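# Move cardboard box from low shelf into bench tote

## Task

Take the cardboard box off the low shelf and set it fully inside the tote on the bench. It counts only if the box stays there without the robot holding it. The tote must not be shifted or rotated. The robot must not tip over or be left leaning, or the task fails.

## Robot and tools

Robot: TidyBot++, a mobile base 0.54 m long, 0.50 m wide and 0.38 m high on four powered casters. It carries one seven-joint arm with a two-finger gripper. The shoulder sits 0.12 m ahead of the base centre and 0.68 m off the floor. Cameras: base_camera (pinhole, 644x364) and wrist_camera (fisheye, 644x476, looking along the hand). A loose object may occasionally get a brief push from outside.

Frames: the base frame has its origin on the floor under the base centre, with x forward, y to the left and z up. hand_pose is reported in this frame. It is the point between the finger pads; its z axis runs out along the fingers and its y axis is the direction the fingers close. The odometry frame is the base frame as it was when the scene began. base_odometry heading is positive to the left, from -3.142 to 3.142, and it counts wheel slip as travel, so it drifts a few cm and some degrees over many moves. base_tilt is in degrees, with forward and right positive. Both carry a fixed bias of about 1 degree.

Tool execute_actions: actions is a list holding one action, or an empty list to just read the state and images. cameras is an optional list of base_camera, wrist_camera or all. Left out or null means all; [] means no images. The pictures line gives the image order. An action may have base, joints or both, plus optional speeds. Its motions all start together.
- base takes exactly one relative offset from where the base last measured itself. translate_m is metres, forward positive, -2 to 2. strafe_m is metres sideways, left positive, -2 to 2. rotate_rad is radians, counter-clockwise from above positive, -6.3 to 6.3.
- joints is one dictionary of absolute targets, keyed by joint name. Any key may be left out, but an omitted joint may still be driving toward its earlier target.
  joint_1_rad: any angle; it turns the whole arm about vertical, and positive is clockwise from above, opposite to rotate_rad.
  joint_2_rad: shoulder, -2.249 to 2.249.
  joint_3_rad: any angle, rotating the upper arm about itself. From 3.14, positive swings a forward-bent forearm to the right.
  joint_4_rad: elbow, -2.579 to 2.579.
  joint_5_rad: any angle, forearm roll; positive swings a forward-bent hand to the right.
  joint_6_rad: wrist, -2.099 to 2.099.
  joint_7_rad: any angle, hand roll. With the hand down, positive is counter-clockwise from above, and at 1.57 the fingers open toward the robot's left and right.
  gripper_pos: 0 (open) to 1 (closed). The pad gap is roughly 85 x (1 - gripper_pos) mm. Closed fingertips reach about 20 mm beyond the hand point.
  The done tolerances are 0.039 rad for joints 1 to 4, 0.056 for joints 5 to 7 and 0.03 for the gripper. Any-angle joints go the short way, so turn them in steps below half a turn. Arm speeds are up to 1.39 rad/s (1.22 for joints 5 to 7).
- speeds caps top speed for that action only. translate_m and strafe_m take 0.05 to 0.5 m/s; rotate_rad takes 0.1 to 1.57 rad/s. A base move needing over 8.667 s is refused. No action runs beyond 15 s. An unknown key or an out-of-range value refuses the whole call, and nothing moves.

Arm geometry: the upper arm is 0.42 m, the forearm 0.31 m and the hand 0.31 m to the hand point. With joint_1_rad 0, joint_3_rad 3.14 and joint_5_rad 0 (close to the start pose), the arm moves in the base x-z plane. Measured from vertical with forward positive, the upper arm angle is j2, the forearm angle is j2-j4 and the hand angle is j2-j4-j6. The hand's forward reach from the shoulder is the sum of length*sin(angle), and its height above the shoulder is the sum of length*cos(angle). At the start the arm is folded with the hand down, reaching up to 0.08 m past the base front, with the elbow up to 1.15 m high. A downward-pointing hand can reach only about 0.94 m high, and only near the base.

Other tools: wait(seconds 0 to 10) commands nothing new and returns the state and images. zoom_image(camera, region [x0,y0,x1,y1] in pixels, at most 504x504) enlarges part of that camera's latest full image. finished_scene(scene) ends the current scene for good once the robot has held its last command, and reports success. Pass the current scene's number. Replying with no tool call ends everything.

Reading results: base_status and joint_status say how each motion ended. done for the base only means the wheels turned as commanded, so a blocked base can still read done. off_target means the motion stopped short and may still be pushing. After contact_stop or time_out, the motion holds where it stopped. Base contact_stop means the base reached its target and was then pushed, and it keeps pushing back until the next base command. joint command not followed, with a cause line, means the arm targets were withheld, usually to avoid self-collision. Those joints show not_followed and may be retried in later actions. The gripper still acts. on_its_own lists motion you did not command. motor_effort is in percent of maximum, with the peak in brackets; both are noisy and biased. A gripper at 1 reading done has nothing between the fingers; off_target shows the width at which an object stopped it. ARM HIT means a hard hit against the base or the arm itself. No check prevents hitting the base. If one call reports a stop, the later calls in that reply do not run.

Accuracy: friction can leave joints slightly off while still reporting done, and resending the same target changes nothing. To correct, send the last command plus (wanted angle minus read angle). hand_pose can be 1 to 2 cm off, so trust the images. A held load makes the arm sag. While carrying, never command a joint to its current reading; apply the correction instead.

Hazards: do not drive while the arm is caught on something about 0.8 m or higher, because the robot can tip. Sideways force on a raised hand can lift wheels; retract the arm or back off to level the robot. A blocked base keeps shoving. A torque-sensor overload (104.5 N m for joints 1 to 4, 51.3 N m for joints 5 to 7; warnings at 56.7 and 29.4) freezes the arm and gripper for 10 s, but the base keeps going. Holding loads heats the motors: MOTOR HOT appears from 60 °C, and at 75 °C an OVER-TEMPERATURE FAULT makes the arm sink, with joints reading limit_stop_at_motor_heat. Resend those targets. The robot holds its last command while you are deciding. Avoid dropping the box, slamming it, hard hits, hard pushes and bumping the tote. Fewer and shorter motions are better.

Each tool is called after "Call:" by a JSON object that holds its "name" and its "arguments".

## Session

Call:
{"name": "execute_actions", "arguments": {"actions": []}}

Scene clock: 0.00 s.
base_odometry: x=+0.000 y=+0.000 heading=+0.000 (m, m, rad; odometry frame)
base_tilt: forward=+0.2 right=+0.7 (deg)
base_status: not commanded
joint_positions: joint_1_rad=+0.023 joint_2_rad=-0.319 joint_3_rad=+3.172 joint_4_rad=-2.549 joint_5_rad=-0.021 joint_6_rad=-0.821 joint_7_rad=+1.518 gripper_pos=+0.000
joint_status: not commanded
motor_effort: joint_1_rad=+1 joint_2_rad=-1 joint_3_rad=+1 joint_4_rad=+16 joint_5_rad=+0 joint_6_rad=+1 joint_7_rad=-1 (%)
hand_pose: x=+0.2643 y=-0.0005 z=+0.5790 quat_wxyz=(-0.013, +0.997, -0.060, +0.045) (m; base frame)
pictures: base_camera, wrist_camera
Images, in order (width x height): base_camera 644x364, wrist_camera 644x476.

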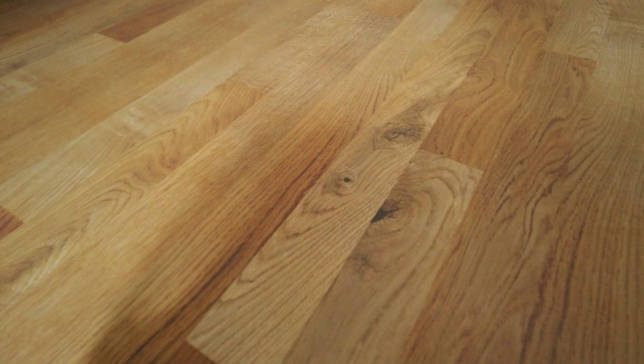

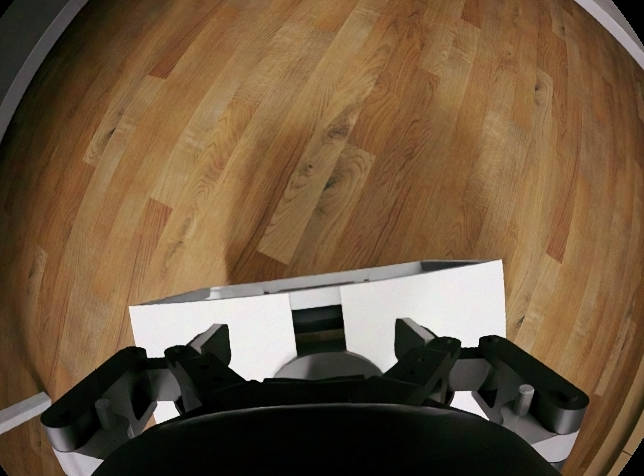

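Call:
{"name": "execute_actions", "arguments": {"actions": [{"joints":{"joint_6_rad":0.4,"joint_7_rad":1.57}}], "cameras": ["wrist_camera"]}}

Call:
{"name": "execute_actions", "arguments": {"actions": [{"base":{"rotate_rad":2.1}}]}}

Call:
{"name": "execute_actions", "arguments": {"actions": [{"base":{"rotate_rad":2.1}}]}}

Scene clock: 1.97 s.
base_odometry: x=+0.000 y=+0.000 heading=+0.000 (m, m, rad; odometry frame)
base_tilt: forward=+0.3 right=+0.8 (deg)
base_status: not commanded
joint_positions: joint_1_rad=+0.023 joint_2_rad=-0.319 joint_3_rad=+3.172 joint_4_rad=-2.549 joint_5_rad=-0.021 joint_6_rad=+0.392 joint_7_rad=+1.536 gripper_pos=+0.000
joint_status: all done
motor_effort: joint_1_rad=+0(0) joint_2_rad=-6(6) joint_3_rad=+1(1) joint_4_rad=+21(21) joint_5_rad=+0(1) joint_6_rad=+8(9) joint_7_rad=-1(2) (%)
hand_pose: x=+0.5356 y=-0.0242 z=+0.8067 quat_wxyz=(-0.001, +0.794, -0.047, +0.607) (m; base frame)
pictures: wrist_camera
Images, in order (width x height): wrist_camera 644x476.

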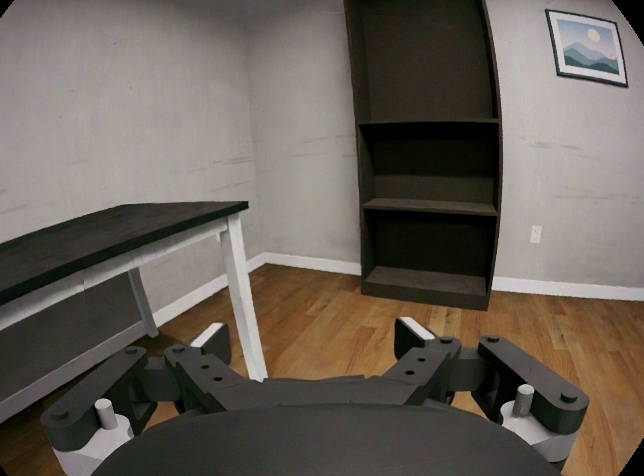

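Scene clock: 4.60 s.
base_odometry: x=+0.000 y=+0.000 heading=+2.099 (m, m, rad; odometry frame)
base_tilt: forward=+0.3 right=+0.8 (deg)
base_status: done
joint_positions: joint_1_rad=+0.023 joint_2_rad=-0.319 joint_3_rad=+3.172 joint_4_rad=-2.549 joint_5_rad=-0.021 joint_6_rad=+0.392 joint_7_rad=+1.536 gripper_pos=+0.000
joint_status: not commanded
motor_effort: joint_1_rad=+1(1) joint_2_rad=-6(7) joint_3_rad=+1(2) joint_4_rad=+21(21) joint_5_rad=-1(1) joint_6_rad=+8(8) joint_7_rad=-1(1) (%)
hand_pose: x=+0.5356 y=-0.0242 z=+0.8067 quat_wxyz=(-0.001, +0.794, -0.047, +0.607) (m; base frame)
pictures: base_camera, wrist_camera
Images, in order (width x height): base_camera 644x364, wrist_camera 644x476.

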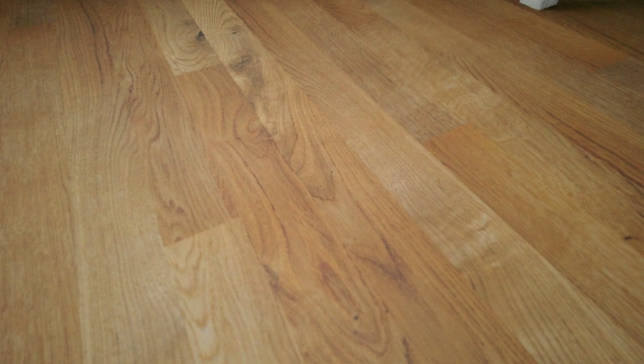

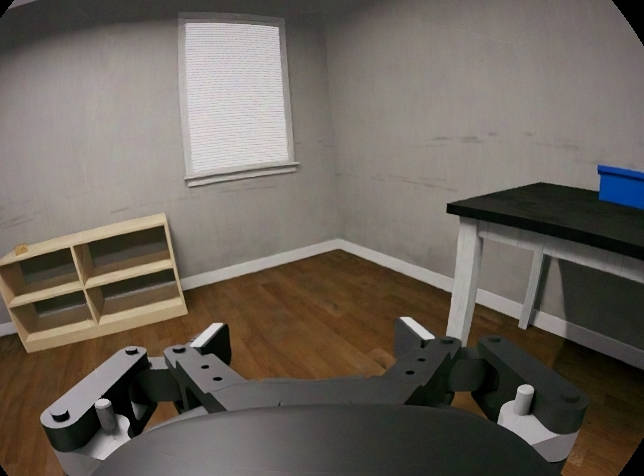

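Scene clock: 7.23 s.
base_odometry: x=+0.000 y=+0.000 heading=-2.086 (m, m, rad; odometry frame)
base_tilt: forward=+0.3 right=+0.7 (deg)
base_status: done
joint_positions: joint_1_rad=+0.023 joint_2_rad=-0.319 joint_3_rad=+3.172 joint_4_rad=-2.549 joint_5_rad=-0.021 joint_6_rad=+0.392 joint_7_rad=+1.536 gripper_pos=+0.000
joint_status: not commanded
motor_effort: joint_1_rad=+0(2) joint_2_rad=-6(8) joint_3_rad=+1(1) joint_4_rad=+21(21) joint_5_rad=+0(1) joint_6_rad=+8(8) joint_7_rad=+0(1) (%)
hand_pose: x=+0.5356 y=-0.0242 z=+0.8067 quat_wxyz=(-0.001, +0.794, -0.047, +0.607) (m; base frame)
pictures: base_camera, wrist_camera
Images, in order (width x height): base_camera 644x364, wrist_camera 644x476.

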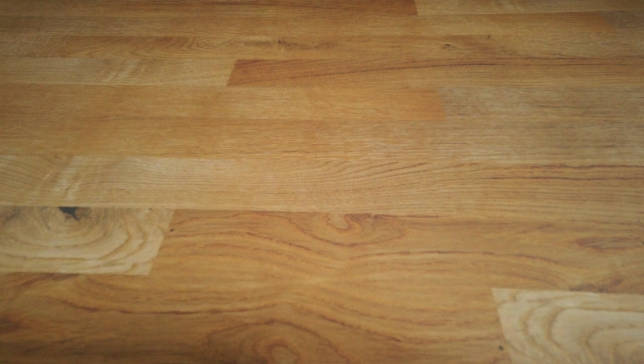

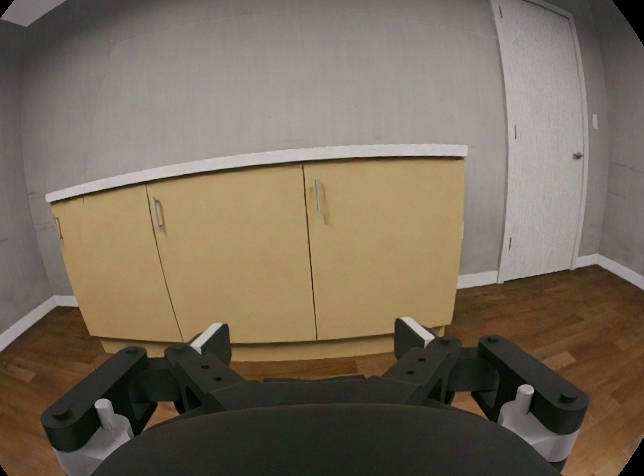

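Call:
{"name": "execute_actions", "arguments": {"actions": [{"base":{"rotate_rad":-1.57}}]}}

Call:
{"name": "execute_actions", "arguments": {"actions": [{"base":{"translate_m":1.0}}]}}

Scene clock: 9.93 s.
base_odometry: x=+0.000 y=+0.000 heading=+2.629 (m, m, rad; odometry frame)
base_tilt: forward=+0.3 right=+0.8 (deg)
base_status: done
joint_positions: joint_1_rad=+0.023 joint_2_rad=-0.319 joint_3_rad=+3.172 joint_4_rad=-2.549 joint_5_rad=-0.021 joint_6_rad=+0.392 joint_7_rad=+1.536 gripper_pos=+0.000
joint_status: not commanded
motor_effort: joint_1_rad=+0(1) joint_2_rad=-6(7) joint_3_rad=+1(2) joint_4_rad=+20(21) joint_5_rad=+0(1) joint_6_rad=+8(7) joint_7_rad=-1(1) (%)
hand_pose: x=+0.5356 y=-0.0242 z=+0.8067 quat_wxyz=(-0.001, +0.794, -0.047, +0.607) (m; base frame)
pictures: base_camera, wrist_camera
Images, in order (width x height): base_camera 644x364, wrist_camera 644x476.

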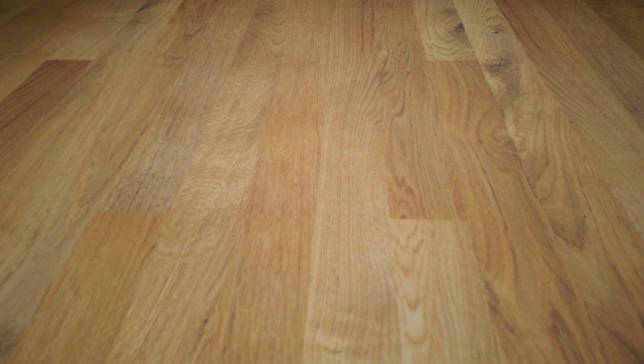

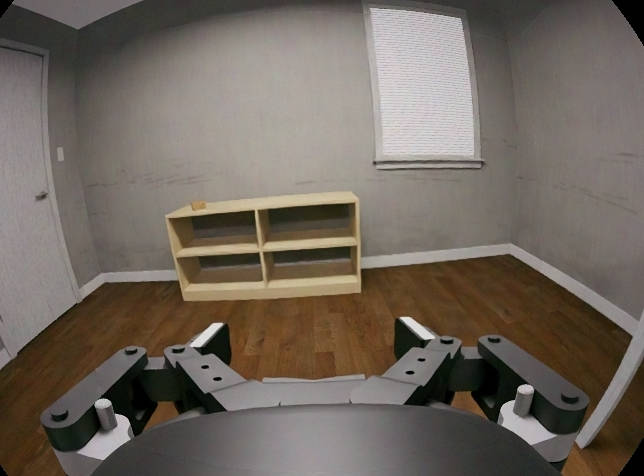

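Scene clock: 13.30 s.
base_odometry: x=-0.870 y=+0.493 heading=+2.628 (m, m, rad; odometry frame)
base_tilt: forward=+0.3 right=+0.7 (deg)
base_status: done
joint_positions: joint_1_rad=+0.023 joint_2_rad=-0.319 joint_3_rad=+3.172 joint_4_rad=-2.549 joint_5_rad=-0.021 joint_6_rad=+0.392 joint_7_rad=+1.536 gripper_pos=+0.000
joint_status: not commanded
motor_effort: joint_1_rad=+0(1) joint_2_rad=-7(8) joint_3_rad=+1(1) joint_4_rad=+22(22) joint_5_rad=-1(0) joint_6_rad=+8(9) joint_7_rad=+0(1) (%)
hand_pose: x=+0.5356 y=-0.0242 z=+0.8069 quat_wxyz=(-0.001, +0.794, -0.047, +0.607) (m; base frame)
pictures: base_camera, wrist_camera
Images, in order (width x height): base_camera 644x364, wrist_camera 644x476.

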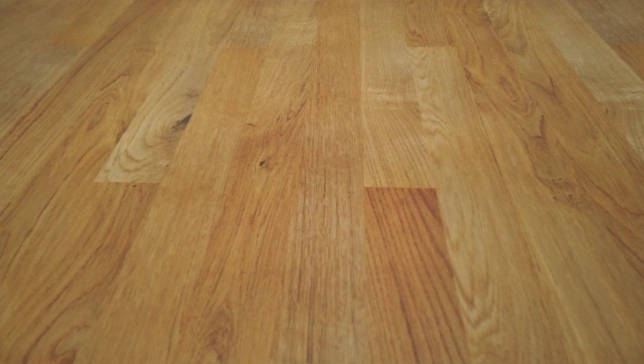

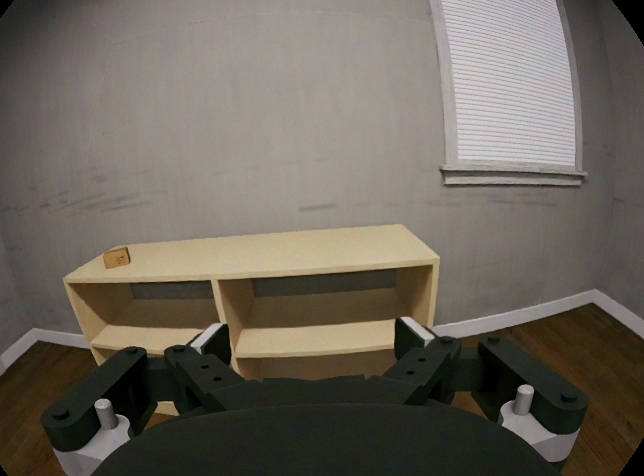

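Call:
{"name": "execute_actions", "arguments": {"actions": [{"base":{"strafe_m":0.7},"joints":{"joint_1_rad":-0.02,"joint_2_rad":-0.1,"joint_3_rad":3.11,"joint_4_rad":-1.8,"joint_5_rad":0.02,"joint_6_rad":-0.6,"joint_7_rad":1.6}}]}}

Call:
{"name": "execute_actions", "arguments": {"actions": [{"base":{"translate_m":0.5}}]}}

Scene clock: 16.67 s.
base_odometry: x=-1.215 y=-0.117 heading=+2.627 (m, m, rad; odometry frame)
base_tilt: forward=+0.3 right=+0.7 (deg)
base_status: done
joint_positions: joint_1_rad=-0.006 joint_2_rad=-0.118 joint_3_rad=+3.131 joint_4_rad=-1.822 joint_5_rad=-0.015 joint_6_rad=-0.568 joint_7_rad=+1.566 gripper_pos=+0.000
joint_status: all done
motor_effort: joint_1_rad=+0(1) joint_2_rad=-17(16) joint_3_rad=+1(2) joint_4_rad=+24(24) joint_5_rad=-1(0) joint_6_rad=+6(8) joint_7_rad=-1(1) (%)
hand_pose: x=+0.6185 y=+0.0122 z=+0.8570 quat_wxyz=(-0.010, +0.907, +0.001, +0.421) (m; base frame)
pictures: base_camera, wrist_camera
Images, in order (width x height): base_camera 644x364, wrist_camera 644x476.

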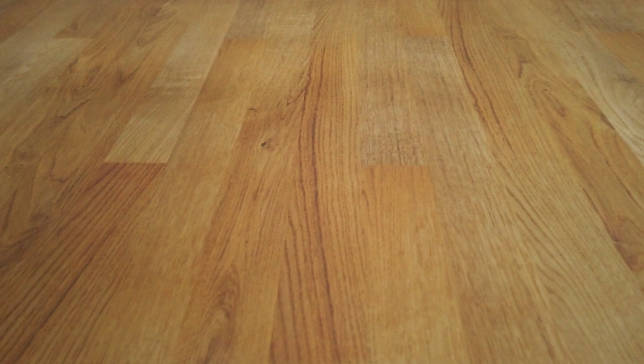

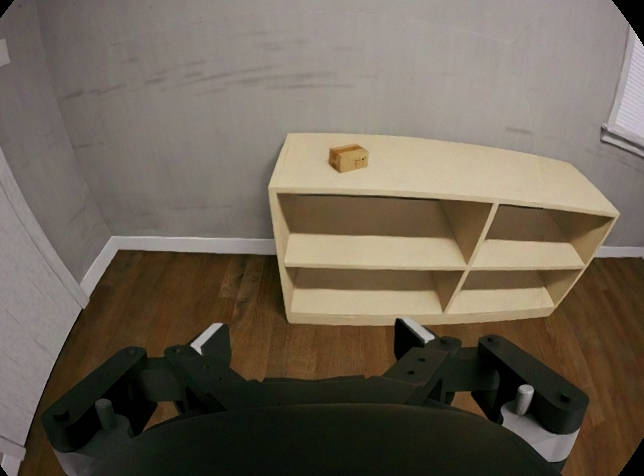

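Scene clock: 19.03 s.
base_odometry: x=-1.651 y=+0.129 heading=+2.628 (m, m, rad; odometry frame)
base_tilt: forward=+0.3 right=+0.8 (deg)
base_status: done
joint_positions: joint_1_rad=-0.006 joint_2_rad=-0.103 joint_3_rad=+3.131 joint_4_rad=-1.820 joint_5_rad=-0.014 joint_6_rad=-0.571 joint_7_rad=+1.566 gripper_pos=+0.000
joint_status: not commanded
motor_effort: joint_1_rad=+0(1) joint_2_rad=-16(19) joint_3_rad=+1(0) joint_4_rad=+23(25) joint_5_rad=+0(0) joint_6_rad=+6(7) joint_7_rad=-1(1) (%)
hand_pose: x=+0.6213 y=+0.0121 z=+0.8502 quat_wxyz=(-0.010, +0.910, +0.002, +0.414) (m; base frame)
pictures: base_camera, wrist_camera
Images, in order (width x height): base_camera 644x364, wrist_camera 644x476.

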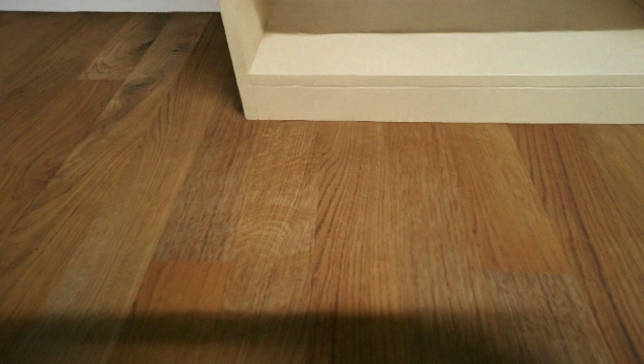

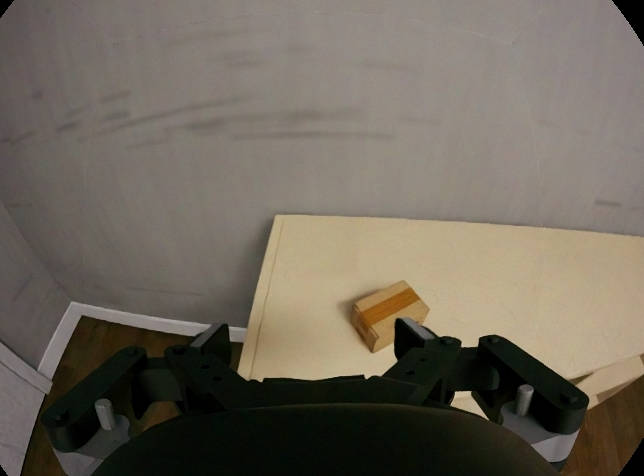

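Call:
{"name": "execute_actions", "arguments": {"actions": [{"base":{"strafe_m":-0.09},"joints":{"joint_2_rad":0.29,"joint_4_rad":-1.03,"joint_6_rad":-1.85}}], "cameras": []}}

Call:
{"name": "execute_actions", "arguments": {"actions": [{"base":{"translate_m":0.2}}]}}

Scene clock: 22.10 s.
base_odometry: x=-1.607 y=+0.207 heading=+2.628 (m, m, rad; odometry frame)
base_tilt: forward=+0.3 right=+0.8 (deg)
base_status: done
joint_positions: joint_1_rad=-0.008 joint_2_rad=+0.273 joint_3_rad=+3.130 joint_4_rad=-1.054 joint_5_rad=-0.011 joint_6_rad=-1.820 joint_7_rad=+1.566 gripper_pos=+0.000
joint_status: all done
motor_effort: joint_1_rad=+0(1) joint_2_rad=-28(28) joint_3_rad=+0(3) joint_4_rad=+18(24) joint_5_rad=+0(1) joint_6_rad=-1(6) joint_7_rad=+0(1) (%)
hand_pose: x=+0.5356 y=+0.0122 z=+0.8519 quat_wxyz=(-0.007, +1.000, +0.008, -0.002) (m; base frame)
pictures: none
No camera images: the call's "cameras" was empty. Leave "cameras" out to get every camera's image.

Scene clock: 23.73 s.
base_odometry: x=-1.781 y=+0.306 heading=+2.628 (m, m, rad; odometry frame)
base_tilt: forward=+0.3 right=+0.8 (deg)
base_status: done
joint_positions: joint_1_rad=-0.008 joint_2_rad=+0.289 joint_3_rad=+3.130 joint_4_rad=-1.052 joint_5_rad=-0.011 joint_6_rad=-1.821 joint_7_rad=+1.566 gripper_pos=+0.000
joint_status: not commanded
motor_effort: joint_1_rad=+0(1) joint_2_rad=-28(30) joint_3_rad=+0(0) joint_4_rad=+19(19) joint_5_rad=-1(0) joint_6_rad=-1(1) joint_7_rad=-1(1) (%)
hand_pose: x=+0.5384 y=+0.0121 z=+0.8456 quat_wxyz=(-0.007, +1.000, +0.008, -0.010) (m; base frame)
pictures: base_camera, wrist_camera
Images, in order (width x height): base_camera 644x364, wrist_camera 644x476.

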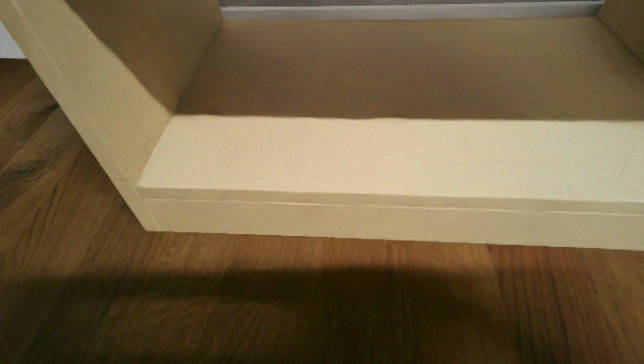

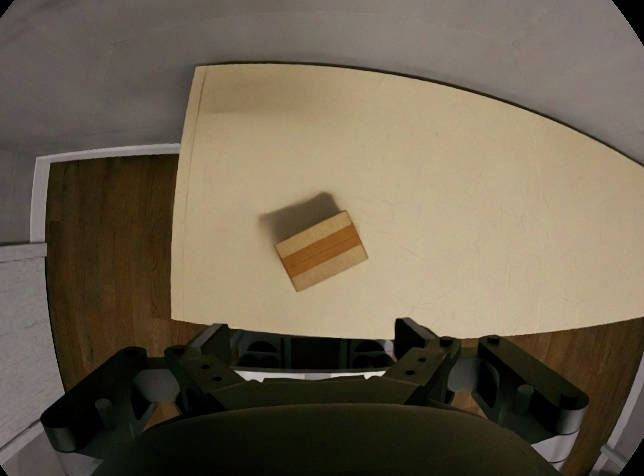

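Call:
{"name": "execute_actions", "arguments": {"actions": [{"base":{"translate_m":0.04},"joints":{"joint_1_rad":0.03,"joint_2_rad":0.26,"joint_4_rad":-1.42,"joint_6_rad":-1.44,"joint_7_rad":0.40}}], "cameras": ["wrist_camera"]}}

Scene clock: 25.93 s.
base_odometry: x=-1.816 y=+0.326 heading=+2.627 (m, m, rad; odometry frame)
base_tilt: forward=+0.3 right=+0.7 (deg)
base_status: done
joint_positions: joint_1_rad=+0.011 joint_2_rad=+0.280 joint_3_rad=+3.130 joint_4_rad=-1.399 joint_5_rad=-0.011 joint_6_rad=-1.472 joint_7_rad=+0.425 gripper_pos=+0.000
joint_status: all done
motor_effort: joint_1_rad=+0(2) joint_2_rad=-28(30) joint_3_rad=+0(1) joint_4_rad=+19(20) joint_5_rad=+0(1) joint_6_rad=+0(1) joint_7_rad=-1(1) (%)
hand_pose: x=+0.5446 y=+0.0048 z=+0.7411 quat_wxyz=(-0.003, +0.840, -0.542, -0.008) (m; base frame)
pictures: wrist_camera
Images, in order (width x height): wrist_camera 644x476.

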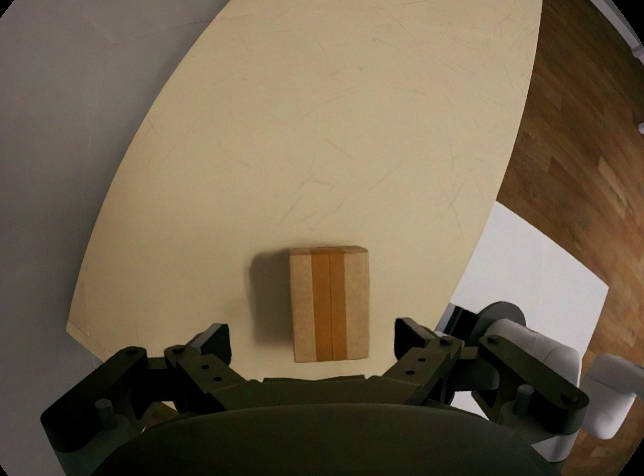

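Call:
{"name": "execute_actions", "arguments": {"actions": [{"joints":{"joint_1_rad":0.045,"joint_2_rad":0.32,"joint_4_rad":-1.70,"joint_6_rad":-1.125}}], "cameras": ["wrist_camera"]}}

Scene clock: 28.00 s.
base_odometry: x=-1.816 y=+0.326 heading=+2.627 (m, m, rad; odometry frame)
base_tilt: forward=+0.3 right=+0.7 (deg)
base_status: not commanded
joint_positions: joint_1_rad=+0.024 joint_2_rad=+0.309 joint_3_rad=+3.130 joint_4_rad=-1.680 joint_5_rad=-0.011 joint_6_rad=-1.157 joint_7_rad=+0.425 gripper_pos=+0.000
joint_status: all done
motor_effort: joint_1_rad=+1(1) joint_2_rad=-27(29) joint_3_rad=+0(0) joint_4_rad=+17(19) joint_5_rad=+0(0) joint_6_rad=-1(1) joint_7_rad=+0(1) (%)
hand_pose: x=+0.5325 y=-0.0008 z=+0.6437 quat_wxyz=(-0.004, +0.836, -0.549, -0.006) (m; base frame)
pictures: wrist_camera
Images, in order (width x height): wrist_camera 644x476.

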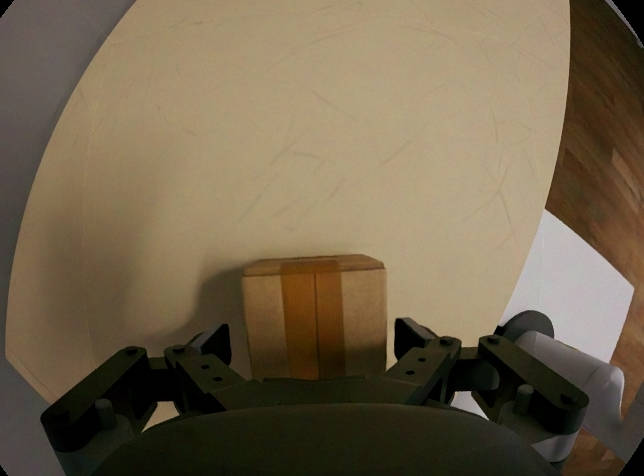

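Call:
{"name": "execute_actions", "arguments": {"actions": [{"joints":{"gripper_pos":1}}], "cameras": []}}

Call:
{"name": "execute_actions", "arguments": {"actions": [{"joints":{"joint_2_rad":0.27,"joint_4_rad":-1.03,"joint_6_rad":-1.85}}], "cameras": ["wrist_camera"]}}

Scene clock: 29.53 s.
base_odometry: x=-1.816 y=+0.326 heading=+2.627 (m, m, rad; odometry frame)
base_tilt: forward=+0.3 right=+0.7 (deg)
base_status: not commanded
joint_positions: joint_1_rad=+0.024 joint_2_rad=+0.308 joint_3_rad=+3.130 joint_4_rad=-1.680 joint_5_rad=-0.011 joint_6_rad=-1.157 joint_7_rad=+0.425 gripper_pos=+0.352
joint_status: gripper_pos off_target (ended at +0.352, target +1.000)
motor_effort: joint_1_rad=+1(0) joint_2_rad=-25(28) joint_3_rad=+0(0) joint_4_rad=+15(18) joint_5_rad=+0(0) joint_6_rad=-1(0) joint_7_rad=+0(1) (%)
hand_pose: x=+0.5328 y=-0.0009 z=+0.6443 quat_wxyz=(-0.005, +0.836, -0.549, -0.005) (m; base frame)
pictures: none
No camera images: the call's "cameras" was empty. Leave "cameras" out to get every camera's image.

Scene clock: 31.47 s.
base_odometry: x=-1.816 y=+0.326 heading=+2.627 (m, m, rad; odometry frame)
base_tilt: forward=+0.3 right=+0.7 (deg)
base_status: not commanded
joint_positions: joint_1_rad=+0.024 joint_2_rad=+0.288 joint_3_rad=+3.130 joint_4_rad=-1.055 joint_5_rad=-0.011 joint_6_rad=-1.819 joint_7_rad=+0.425 gripper_pos=+0.352
joint_status: all done
motor_effort: joint_1_rad=+0(1) joint_2_rad=-29(31) joint_3_rad=+0(0) joint_4_rad=+19(20) joint_5_rad=+0(0) joint_6_rad=-1(1) joint_7_rad=-1(1) (%)
hand_pose: x=+0.5384 y=-0.0014 z=+0.8453 quat_wxyz=(-0.001, +0.837, -0.546, -0.012) (m; base frame)
pictures: wrist_camera
Images, in order (width x height): wrist_camera 644x476.

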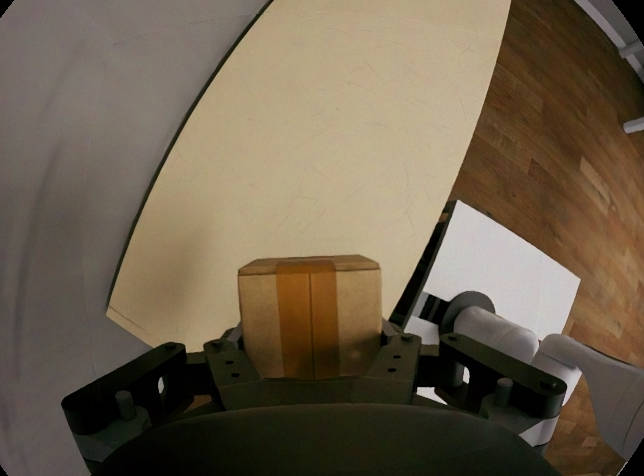

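Call:
{"name": "execute_actions", "arguments": {"actions": [{"base":{"translate_m":-1.6},"joints":{"joint_1_rad":-0.01,"joint_2_rad":-0.1,"joint_4_rad":-1.3,"joint_6_rad":-0.9,"joint_7_rad":1.6}}], "cameras": []}}

Call:
{"name": "execute_actions", "arguments": {"actions": [{"base":{"rotate_rad":-1.57}}]}}

Call:
{"name": "execute_actions", "arguments": {"actions": [{"base":{"translate_m":0.6}}]}}

Scene clock: 36.67 s.
base_odometry: x=-0.422 y=-0.461 heading=+2.627 (m, m, rad; odometry frame)
base_tilt: forward=+0.3 right=+0.7 (deg)
base_status: done
joint_positions: joint_1_rad=+0.009 joint_2_rad=-0.093 joint_3_rad=+3.128 joint_4_rad=-1.283 joint_5_rad=-0.007 joint_6_rad=-0.930 joint_7_rad=+1.576 gripper_pos=+0.352
joint_status: all done
motor_effort: joint_1_rad=+1(5) joint_2_rad=-18(34) joint_3_rad=+1(4) joint_4_rad=+24(25) joint_5_rad=+0(1) joint_6_rad=+8(9) joint_7_rad=+0(1) (%)
hand_pose: x=+0.6369 y=+0.0058 z=+1.0553 quat_wxyz=(-0.003, +0.872, +0.004, +0.489) (m; base frame)
pictures: none
No camera images: the call's "cameras" was empty. Leave "cameras" out to get every camera's image.

Scene clock: 39.00 s.
base_odometry: x=-0.422 y=-0.461 heading=+1.058 (m, m, rad; odometry frame)
base_tilt: forward=+0.3 right=+0.7 (deg)
base_status: done
joint_positions: joint_1_rad=+0.000 joint_2_rad=-0.093 joint_3_rad=+3.125 joint_4_rad=-1.283 joint_5_rad=-0.007 joint_6_rad=-0.930 joint_7_rad=+1.576 gripper_pos=+0.352
joint_status: not commanded
motor_effort: joint_1_rad=+1(4) joint_2_rad=-18(22) joint_3_rad=+1(3) joint_4_rad=+24(25) joint_5_rad=+0(1) joint_6_rad=+8(8) joint_7_rad=+0(1) (%)
hand_pose: x=+0.6369 y=+0.0121 z=+1.0548 quat_wxyz=(-0.005, +0.872, +0.009, +0.489) (m; base frame)
pictures: base_camera, wrist_camera
Images, in order (width x height): base_camera 644x364, wrist_camera 644x476.

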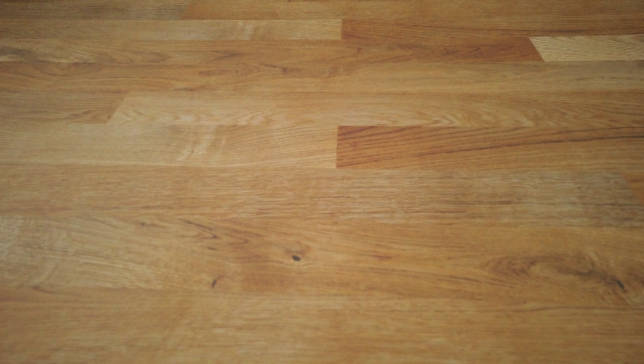

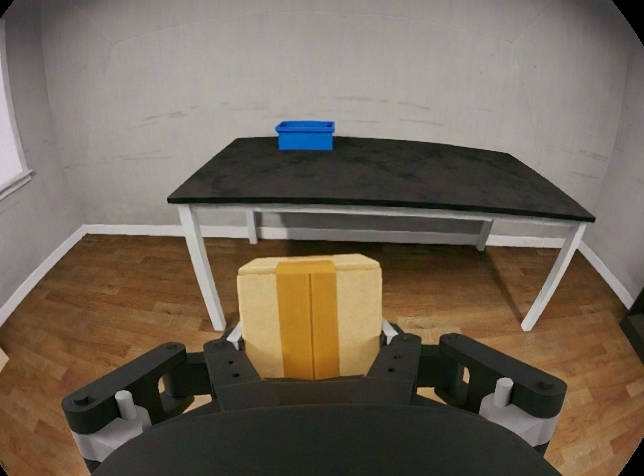

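Scene clock: 41.57 s.
base_odometry: x=-0.127 y=+0.062 heading=+1.057 (m, m, rad; odometry frame)
base_tilt: forward=+0.2 right=+0.8 (deg)
base_status: done
joint_positions: joint_1_rad=+0.000 joint_2_rad=-0.094 joint_3_rad=+3.125 joint_4_rad=-1.285 joint_5_rad=-0.007 joint_6_rad=-0.930 joint_7_rad=+1.576 gripper_pos=+0.352
joint_status: not commanded
motor_effort: joint_1_rad=-1(2) joint_2_rad=-18(21) joint_3_rad=+0(2) joint_4_rad=+24(26) joint_5_rad=+0(0) joint_6_rad=+8(8) joint_7_rad=-1(1) (%)
hand_pose: x=+0.6363 y=+0.0121 z=+1.0545 quat_wxyz=(-0.005, +0.873, +0.009, +0.488) (m; base frame)
pictures: base_camera, wrist_camera
Images, in order (width x height): base_camera 644x364, wrist_camera 644x476.

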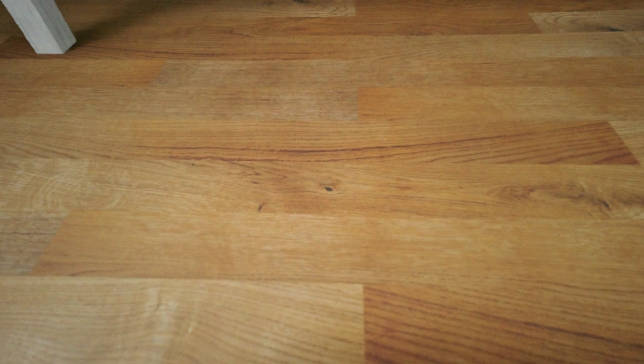

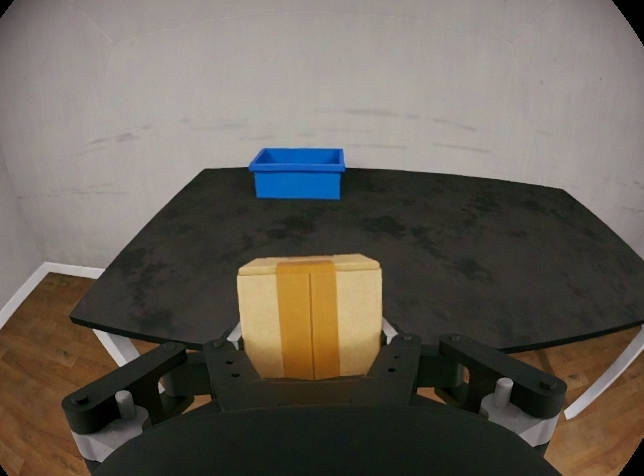

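Call:
{"name": "execute_actions", "arguments": {"actions": [{"base":{"strafe_m":0.86},"joints":{"joint_1_rad":1.59,"joint_6_rad":-1.1}}]}}

Call:
{"name": "execute_actions", "arguments": {"actions": [{"base":{"translate_m":0.4}}]}}

Scene clock: 46.97 s.
base_odometry: x=-0.876 y=+0.485 heading=+1.057 (m, m, rad; odometry frame)
base_tilt: forward=+0.2 right=+0.7 (deg)
base_status: done
joint_positions: joint_1_rad=+1.575 joint_2_rad=-0.096 joint_3_rad=+3.125 joint_4_rad=-1.286 joint_5_rad=-0.006 joint_6_rad=-1.074 joint_7_rad=+1.576 gripper_pos=+0.352
joint_status: all done
motor_effort: joint_1_rad=+0(2) joint_2_rad=-16(20) joint_3_rad=+1(3) joint_4_rad=+23(25) joint_5_rad=+0(1) joint_6_rad=+7(9) joint_7_rad=-1(1) (%)
hand_pose: x=+0.1286 y=-0.4906 z=+1.0190 quat_wxyz=(+0.298, +0.646, -0.634, +0.303) (m; base frame)
pictures: base_camera, wrist_camera
Images, in order (width x height): base_camera 644x364, wrist_camera 644x476.

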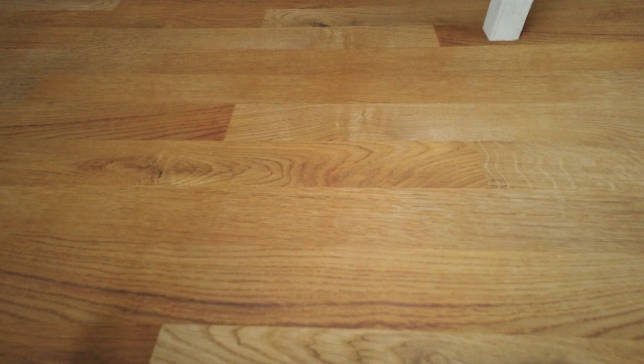

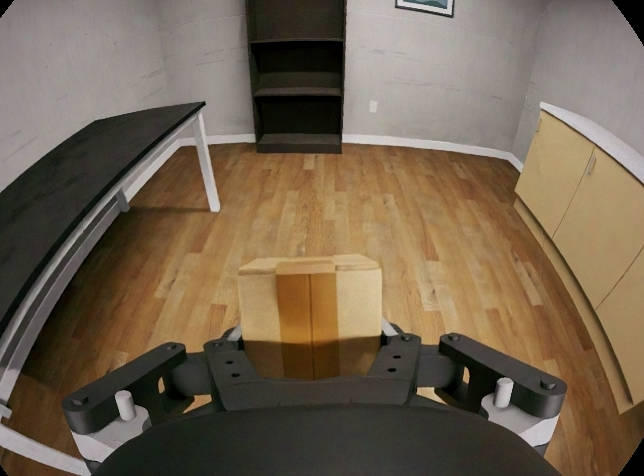

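Scene clock: 49.13 s.
base_odometry: x=-0.679 y=+0.833 heading=+1.058 (m, m, rad; odometry frame)
base_tilt: forward=+0.3 right=+0.8 (deg)
base_status: done
joint_positions: joint_1_rad=+1.578 joint_2_rad=-0.096 joint_3_rad=+3.122 joint_4_rad=-1.286 joint_5_rad=-0.006 joint_6_rad=-1.074 joint_7_rad=+1.576 gripper_pos=+0.352
joint_status: not commanded
motor_effort: joint_1_rad=+1(3) joint_2_rad=-17(20) joint_3_rad=+1(3) joint_4_rad=+24(25) joint_5_rad=+0(2) joint_6_rad=+7(7) joint_7_rad=-1(0) (%)
hand_pose: x=+0.1286 y=-0.4905 z=+1.0187 quat_wxyz=(+0.298, +0.646, -0.634, +0.303) (m; base frame)
pictures: base_camera, wrist_camera
Images, in order (width x height): base_camera 644x364, wrist_camera 644x476.

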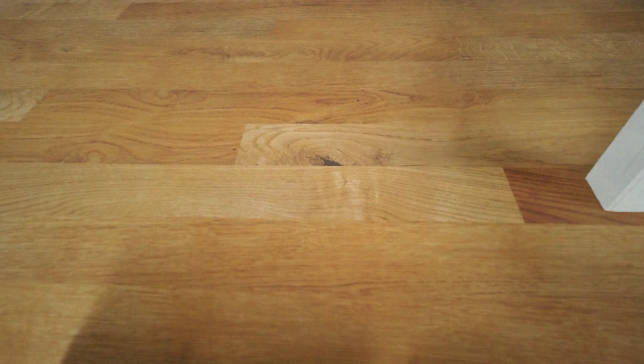

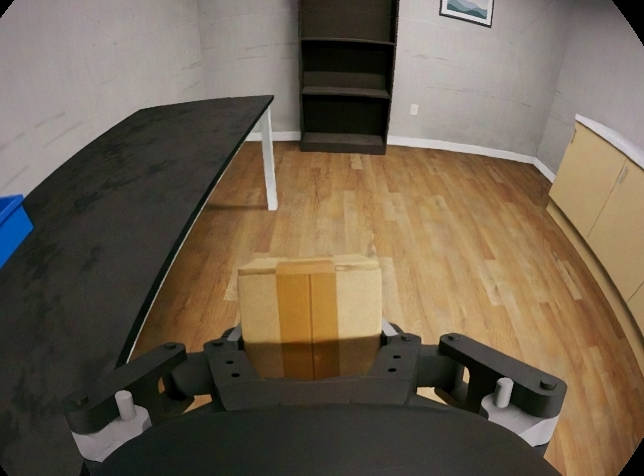

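Call:
{"name": "execute_actions", "arguments": {"actions": [{"base":{"translate_m":0.85}}]}}

Scene clock: 52.37 s.
base_odometry: x=-0.263 y=+1.575 heading=+1.058 (m, m, rad; odometry frame)
base_tilt: forward=+0.3 right=+0.7 (deg)
base_status: done
joint_positions: joint_1_rad=+1.580 joint_2_rad=-0.096 joint_3_rad=+3.122 joint_4_rad=-1.286 joint_5_rad=-0.006 joint_6_rad=-1.074 joint_7_rad=+1.576 gripper_pos=+0.352
joint_status: not commanded
motor_effort: joint_1_rad=-1(2) joint_2_rad=-17(21) joint_3_rad=+1(3) joint_4_rad=+23(25) joint_5_rad=+0(0) joint_6_rad=+7(7) joint_7_rad=-1(1) (%)
hand_pose: x=+0.1280 y=-0.4905 z=+1.0187 quat_wxyz=(+0.298, +0.645, -0.635, +0.303) (m; base frame)
pictures: base_camera, wrist_camera
Images, in order (width x height): base_camera 644x364, wrist_camera 644x476.

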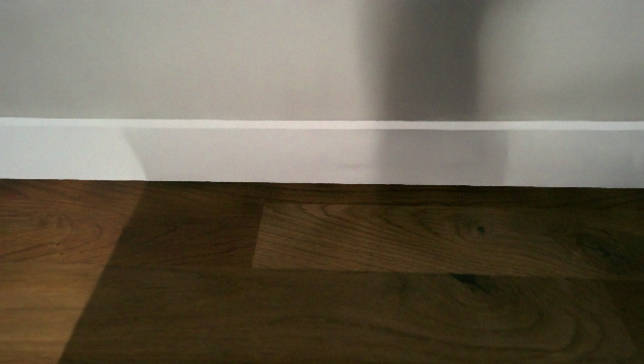

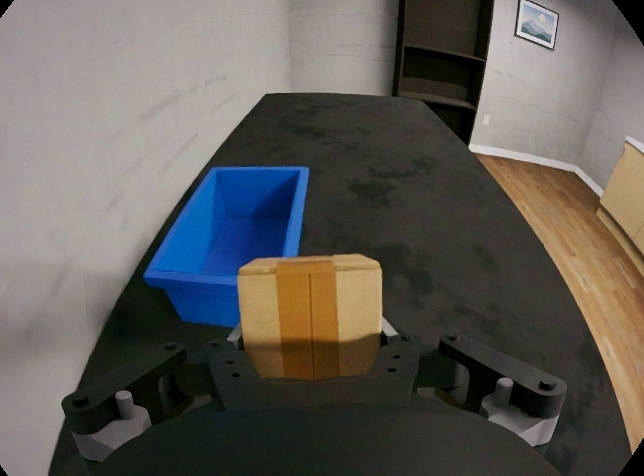

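Call:
{"name": "execute_actions", "arguments": {"actions": [{"base":{"translate_m":0.115}}], "cameras": []}}

Call:
{"name": "execute_actions", "arguments": {"actions": [{"base":{"strafe_m":-0.04},"joints":{"joint_2_rad":0.625,"joint_4_rad":-0.44,"joint_6_rad":-1.24}}]}}

Scene clock: 54.60 s.
base_odometry: x=-0.207 y=+1.675 heading=+1.059 (m, m, rad; odometry frame)
base_tilt: forward=+0.3 right=+0.8 (deg)
base_status: done
joint_positions: joint_1_rad=+1.581 joint_2_rad=-0.096 joint_3_rad=+3.120 joint_4_rad=-1.286 joint_5_rad=-0.006 joint_6_rad=-1.074 joint_7_rad=+1.576 gripper_pos=+0.352
joint_status: not commanded
motor_effort: joint_1_rad=+0(2) joint_2_rad=-17(19) joint_3_rad=+0(3) joint_4_rad=+23(25) joint_5_rad=+0(0) joint_6_rad=+7(7) joint_7_rad=-1(1) (%)
hand_pose: x=+0.1285 y=-0.4904 z=+1.0187 quat_wxyz=(+0.298, +0.646, -0.634, +0.303) (m; base frame)
pictures: none
No camera images: the call's "cameras" was empty. Leave "cameras" out to get every camera's image.

Scene clock: 56.73 s.
base_odometry: x=-0.172 y=+1.656 heading=+1.059 (m, m, rad; odometry frame)
base_tilt: forward=+0.2 right=+0.8 (deg)
base_status: done
joint_positions: joint_1_rad=+1.581 joint_2_rad=+0.630 joint_3_rad=+3.120 joint_4_rad=-0.472 joint_5_rad=-0.006 joint_6_rad=-1.210 joint_7_rad=+1.576 gripper_pos=+0.352
joint_status: all done
motor_effort: joint_1_rad=+1(1) joint_2_rad=-44(48) joint_3_rad=+0(2) joint_4_rad=+22(24) joint_5_rad=+0(0) joint_6_rad=+7(8) joint_7_rad=-1(1) (%)
hand_pose: x=+0.1245 y=-0.7577 z=+0.9538 quat_wxyz=(+0.278, +0.650, -0.645, +0.291) (m; base frame)
pictures: base_camera, wrist_camera
Images, in order (width x height): base_camera 644x364, wrist_camera 644x476.

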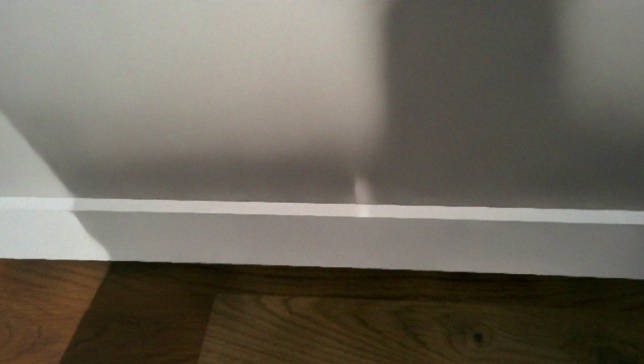

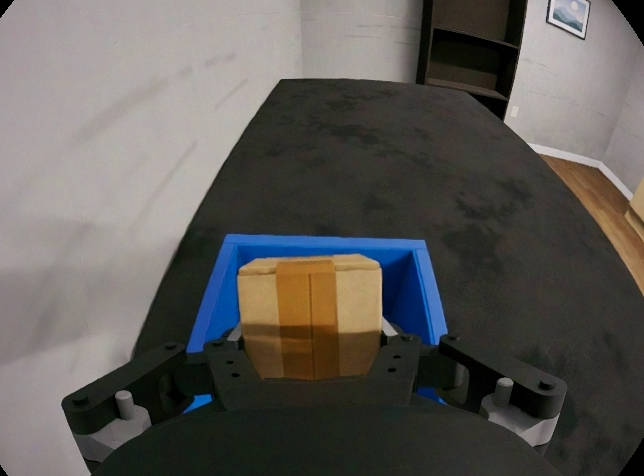

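Call:
{"name": "execute_actions", "arguments": {"actions": [{"joints":{"joint_1_rad":1.62,"joint_2_rad":0.775,"joint_4_rad":-0.34,"joint_6_rad":-1.53}}], "cameras": ["wrist_camera"]}}

Scene clock: 58.83 s.
base_odometry: x=-0.172 y=+1.656 heading=+1.059 (m, m, rad; odometry frame)
base_tilt: forward=+0.3 right=+0.9 (deg)
base_status: not commanded
joint_positions: joint_1_rad=+1.603 joint_2_rad=+0.787 joint_3_rad=+3.120 joint_4_rad=-0.368 joint_5_rad=-0.006 joint_6_rad=-1.507 joint_7_rad=+1.576 gripper_pos=+0.352
joint_status: all done
motor_effort: joint_1_rad=+1(3) joint_2_rad=-48(52) joint_3_rad=+0(1) joint_4_rad=+21(24) joint_5_rad=+0(0) joint_6_rad=+4(6) joint_7_rad=+0(0) (%)
hand_pose: x=+0.1077 y=-0.7290 z=+0.8300 quat_wxyz=(+0.163, +0.682, -0.692, +0.174) (m; base frame)
pictures: wrist_camera
Images, in order (width x height): wrist_camera 644x476.

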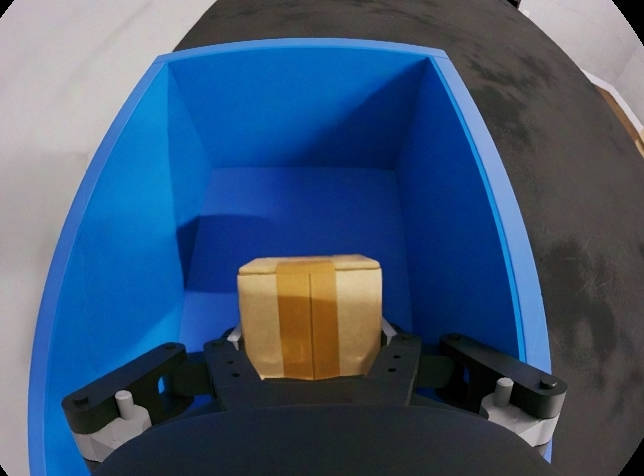

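Call:
{"name": "execute_actions", "arguments": {"actions": [{"joints":{"joint_1_rad":1.575,"joint_2_rad":0.80,"joint_6_rad":-1.60}}], "cameras": []}}

Call:
{"name": "execute_actions", "arguments": {"actions": [{"joints":{"gripper_pos":0.15}}], "cameras": ["wrist_camera"]}}

Call:
{"name": "execute_actions", "arguments": {"actions": [{"joints":{"joint_2_rad":0.55,"joint_4_rad":-0.44,"joint_6_rad":-1.45}}], "cameras": ["wrist_camera"]}}

Scene clock: 60.23 s.
base_odometry: x=-0.172 y=+1.656 heading=+1.060 (m, m, rad; odometry frame)
base_tilt: forward=+0.3 right=+0.8 (deg)
base_status: not commanded
joint_positions: joint_1_rad=+1.587 joint_2_rad=+0.793 joint_3_rad=+3.120 joint_4_rad=-0.362 joint_5_rad=-0.005 joint_6_rad=-1.568 joint_7_rad=+1.576 gripper_pos=+0.352
joint_status: all done
motor_effort: joint_1_rad=+0(3) joint_2_rad=-48(49) joint_3_rad=+0(1) joint_4_rad=+21(22) joint_5_rad=-1(2) joint_6_rad=+3(3) joint_7_rad=-1(1) (%)
hand_pose: x=+0.1189 y=-0.7137 z=+0.8203 quat_wxyz=(+0.140, +0.692, -0.691, +0.154) (m; base frame)
pictures: none
No camera images: the call's "cameras" was empty. Leave "cameras" out to get every camera's image.

Scene clock: 61.27 s.
base_odometry: x=-0.172 y=+1.656 heading=+1.060 (m, m, rad; odometry frame)
base_tilt: forward=+0.3 right=+0.8 (deg)
base_status: not commanded
joint_positions: joint_1_rad=+1.587 joint_2_rad=+0.793 joint_3_rad=+3.120 joint_4_rad=-0.361 joint_5_rad=-0.005 joint_6_rad=-1.568 joint_7_rad=+1.576 gripper_pos=+0.150
joint_status: all done
motor_effort: joint_1_rad=+0(0) joint_2_rad=-46(47) joint_3_rad=+0(0) joint_4_rad=+20(21) joint_5_rad=-1(1) joint_6_rad=+3(3) joint_7_rad=-1(1) (%)
hand_pose: x=+0.1189 y=-0.7139 z=+0.8201 quat_wxyz=(+0.140, +0.692, -0.691, +0.154) (m; base frame)
pictures: wrist_camera
Images, in order (width x height): wrist_camera 644x476.

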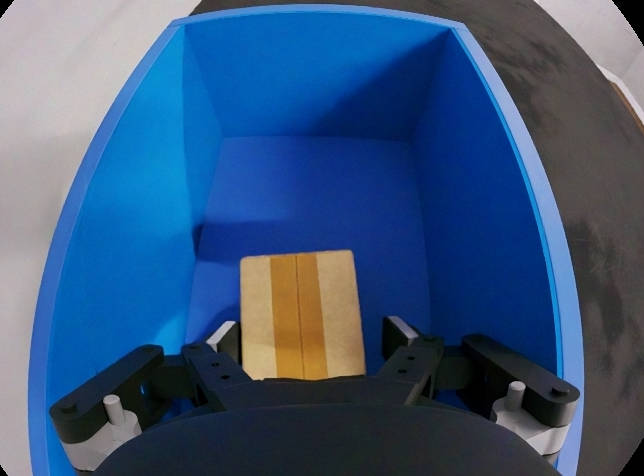

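Scene clock: 62.93 s.
base_odometry: x=-0.172 y=+1.656 heading=+1.059 (m, m, rad; odometry frame)
base_tilt: forward=+0.3 right=+0.8 (deg)
base_status: not commanded
joint_positions: joint_1_rad=+1.587 joint_2_rad=+0.542 joint_3_rad=+3.120 joint_4_rad=-0.417 joint_5_rad=-0.005 joint_6_rad=-1.481 joint_7_rad=+1.576 gripper_pos=+0.150
joint_status: all done
motor_effort: joint_1_rad=+0(0) joint_2_rad=-37(50) joint_3_rad=+0(0) joint_4_rad=+20(22) joint_5_rad=+0(0) joint_6_rad=+5(4) joint_7_rad=-1(1) (%)
hand_pose: x=+0.1200 y=-0.6751 z=+0.9854 quat_wxyz=(+0.238, +0.665, -0.662, +0.248) (m; base frame)
pictures: wrist_camera
Images, in order (width x height): wrist_camera 644x476.

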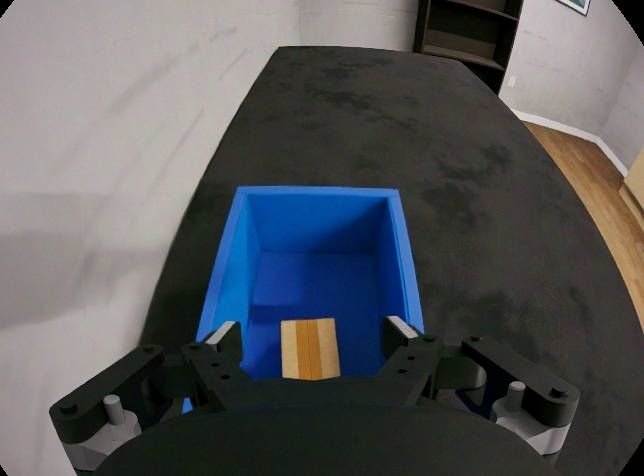

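Call:
{"name": "finished_scene", "arguments": {"scene": 1}}

The scene is finished: the task was done.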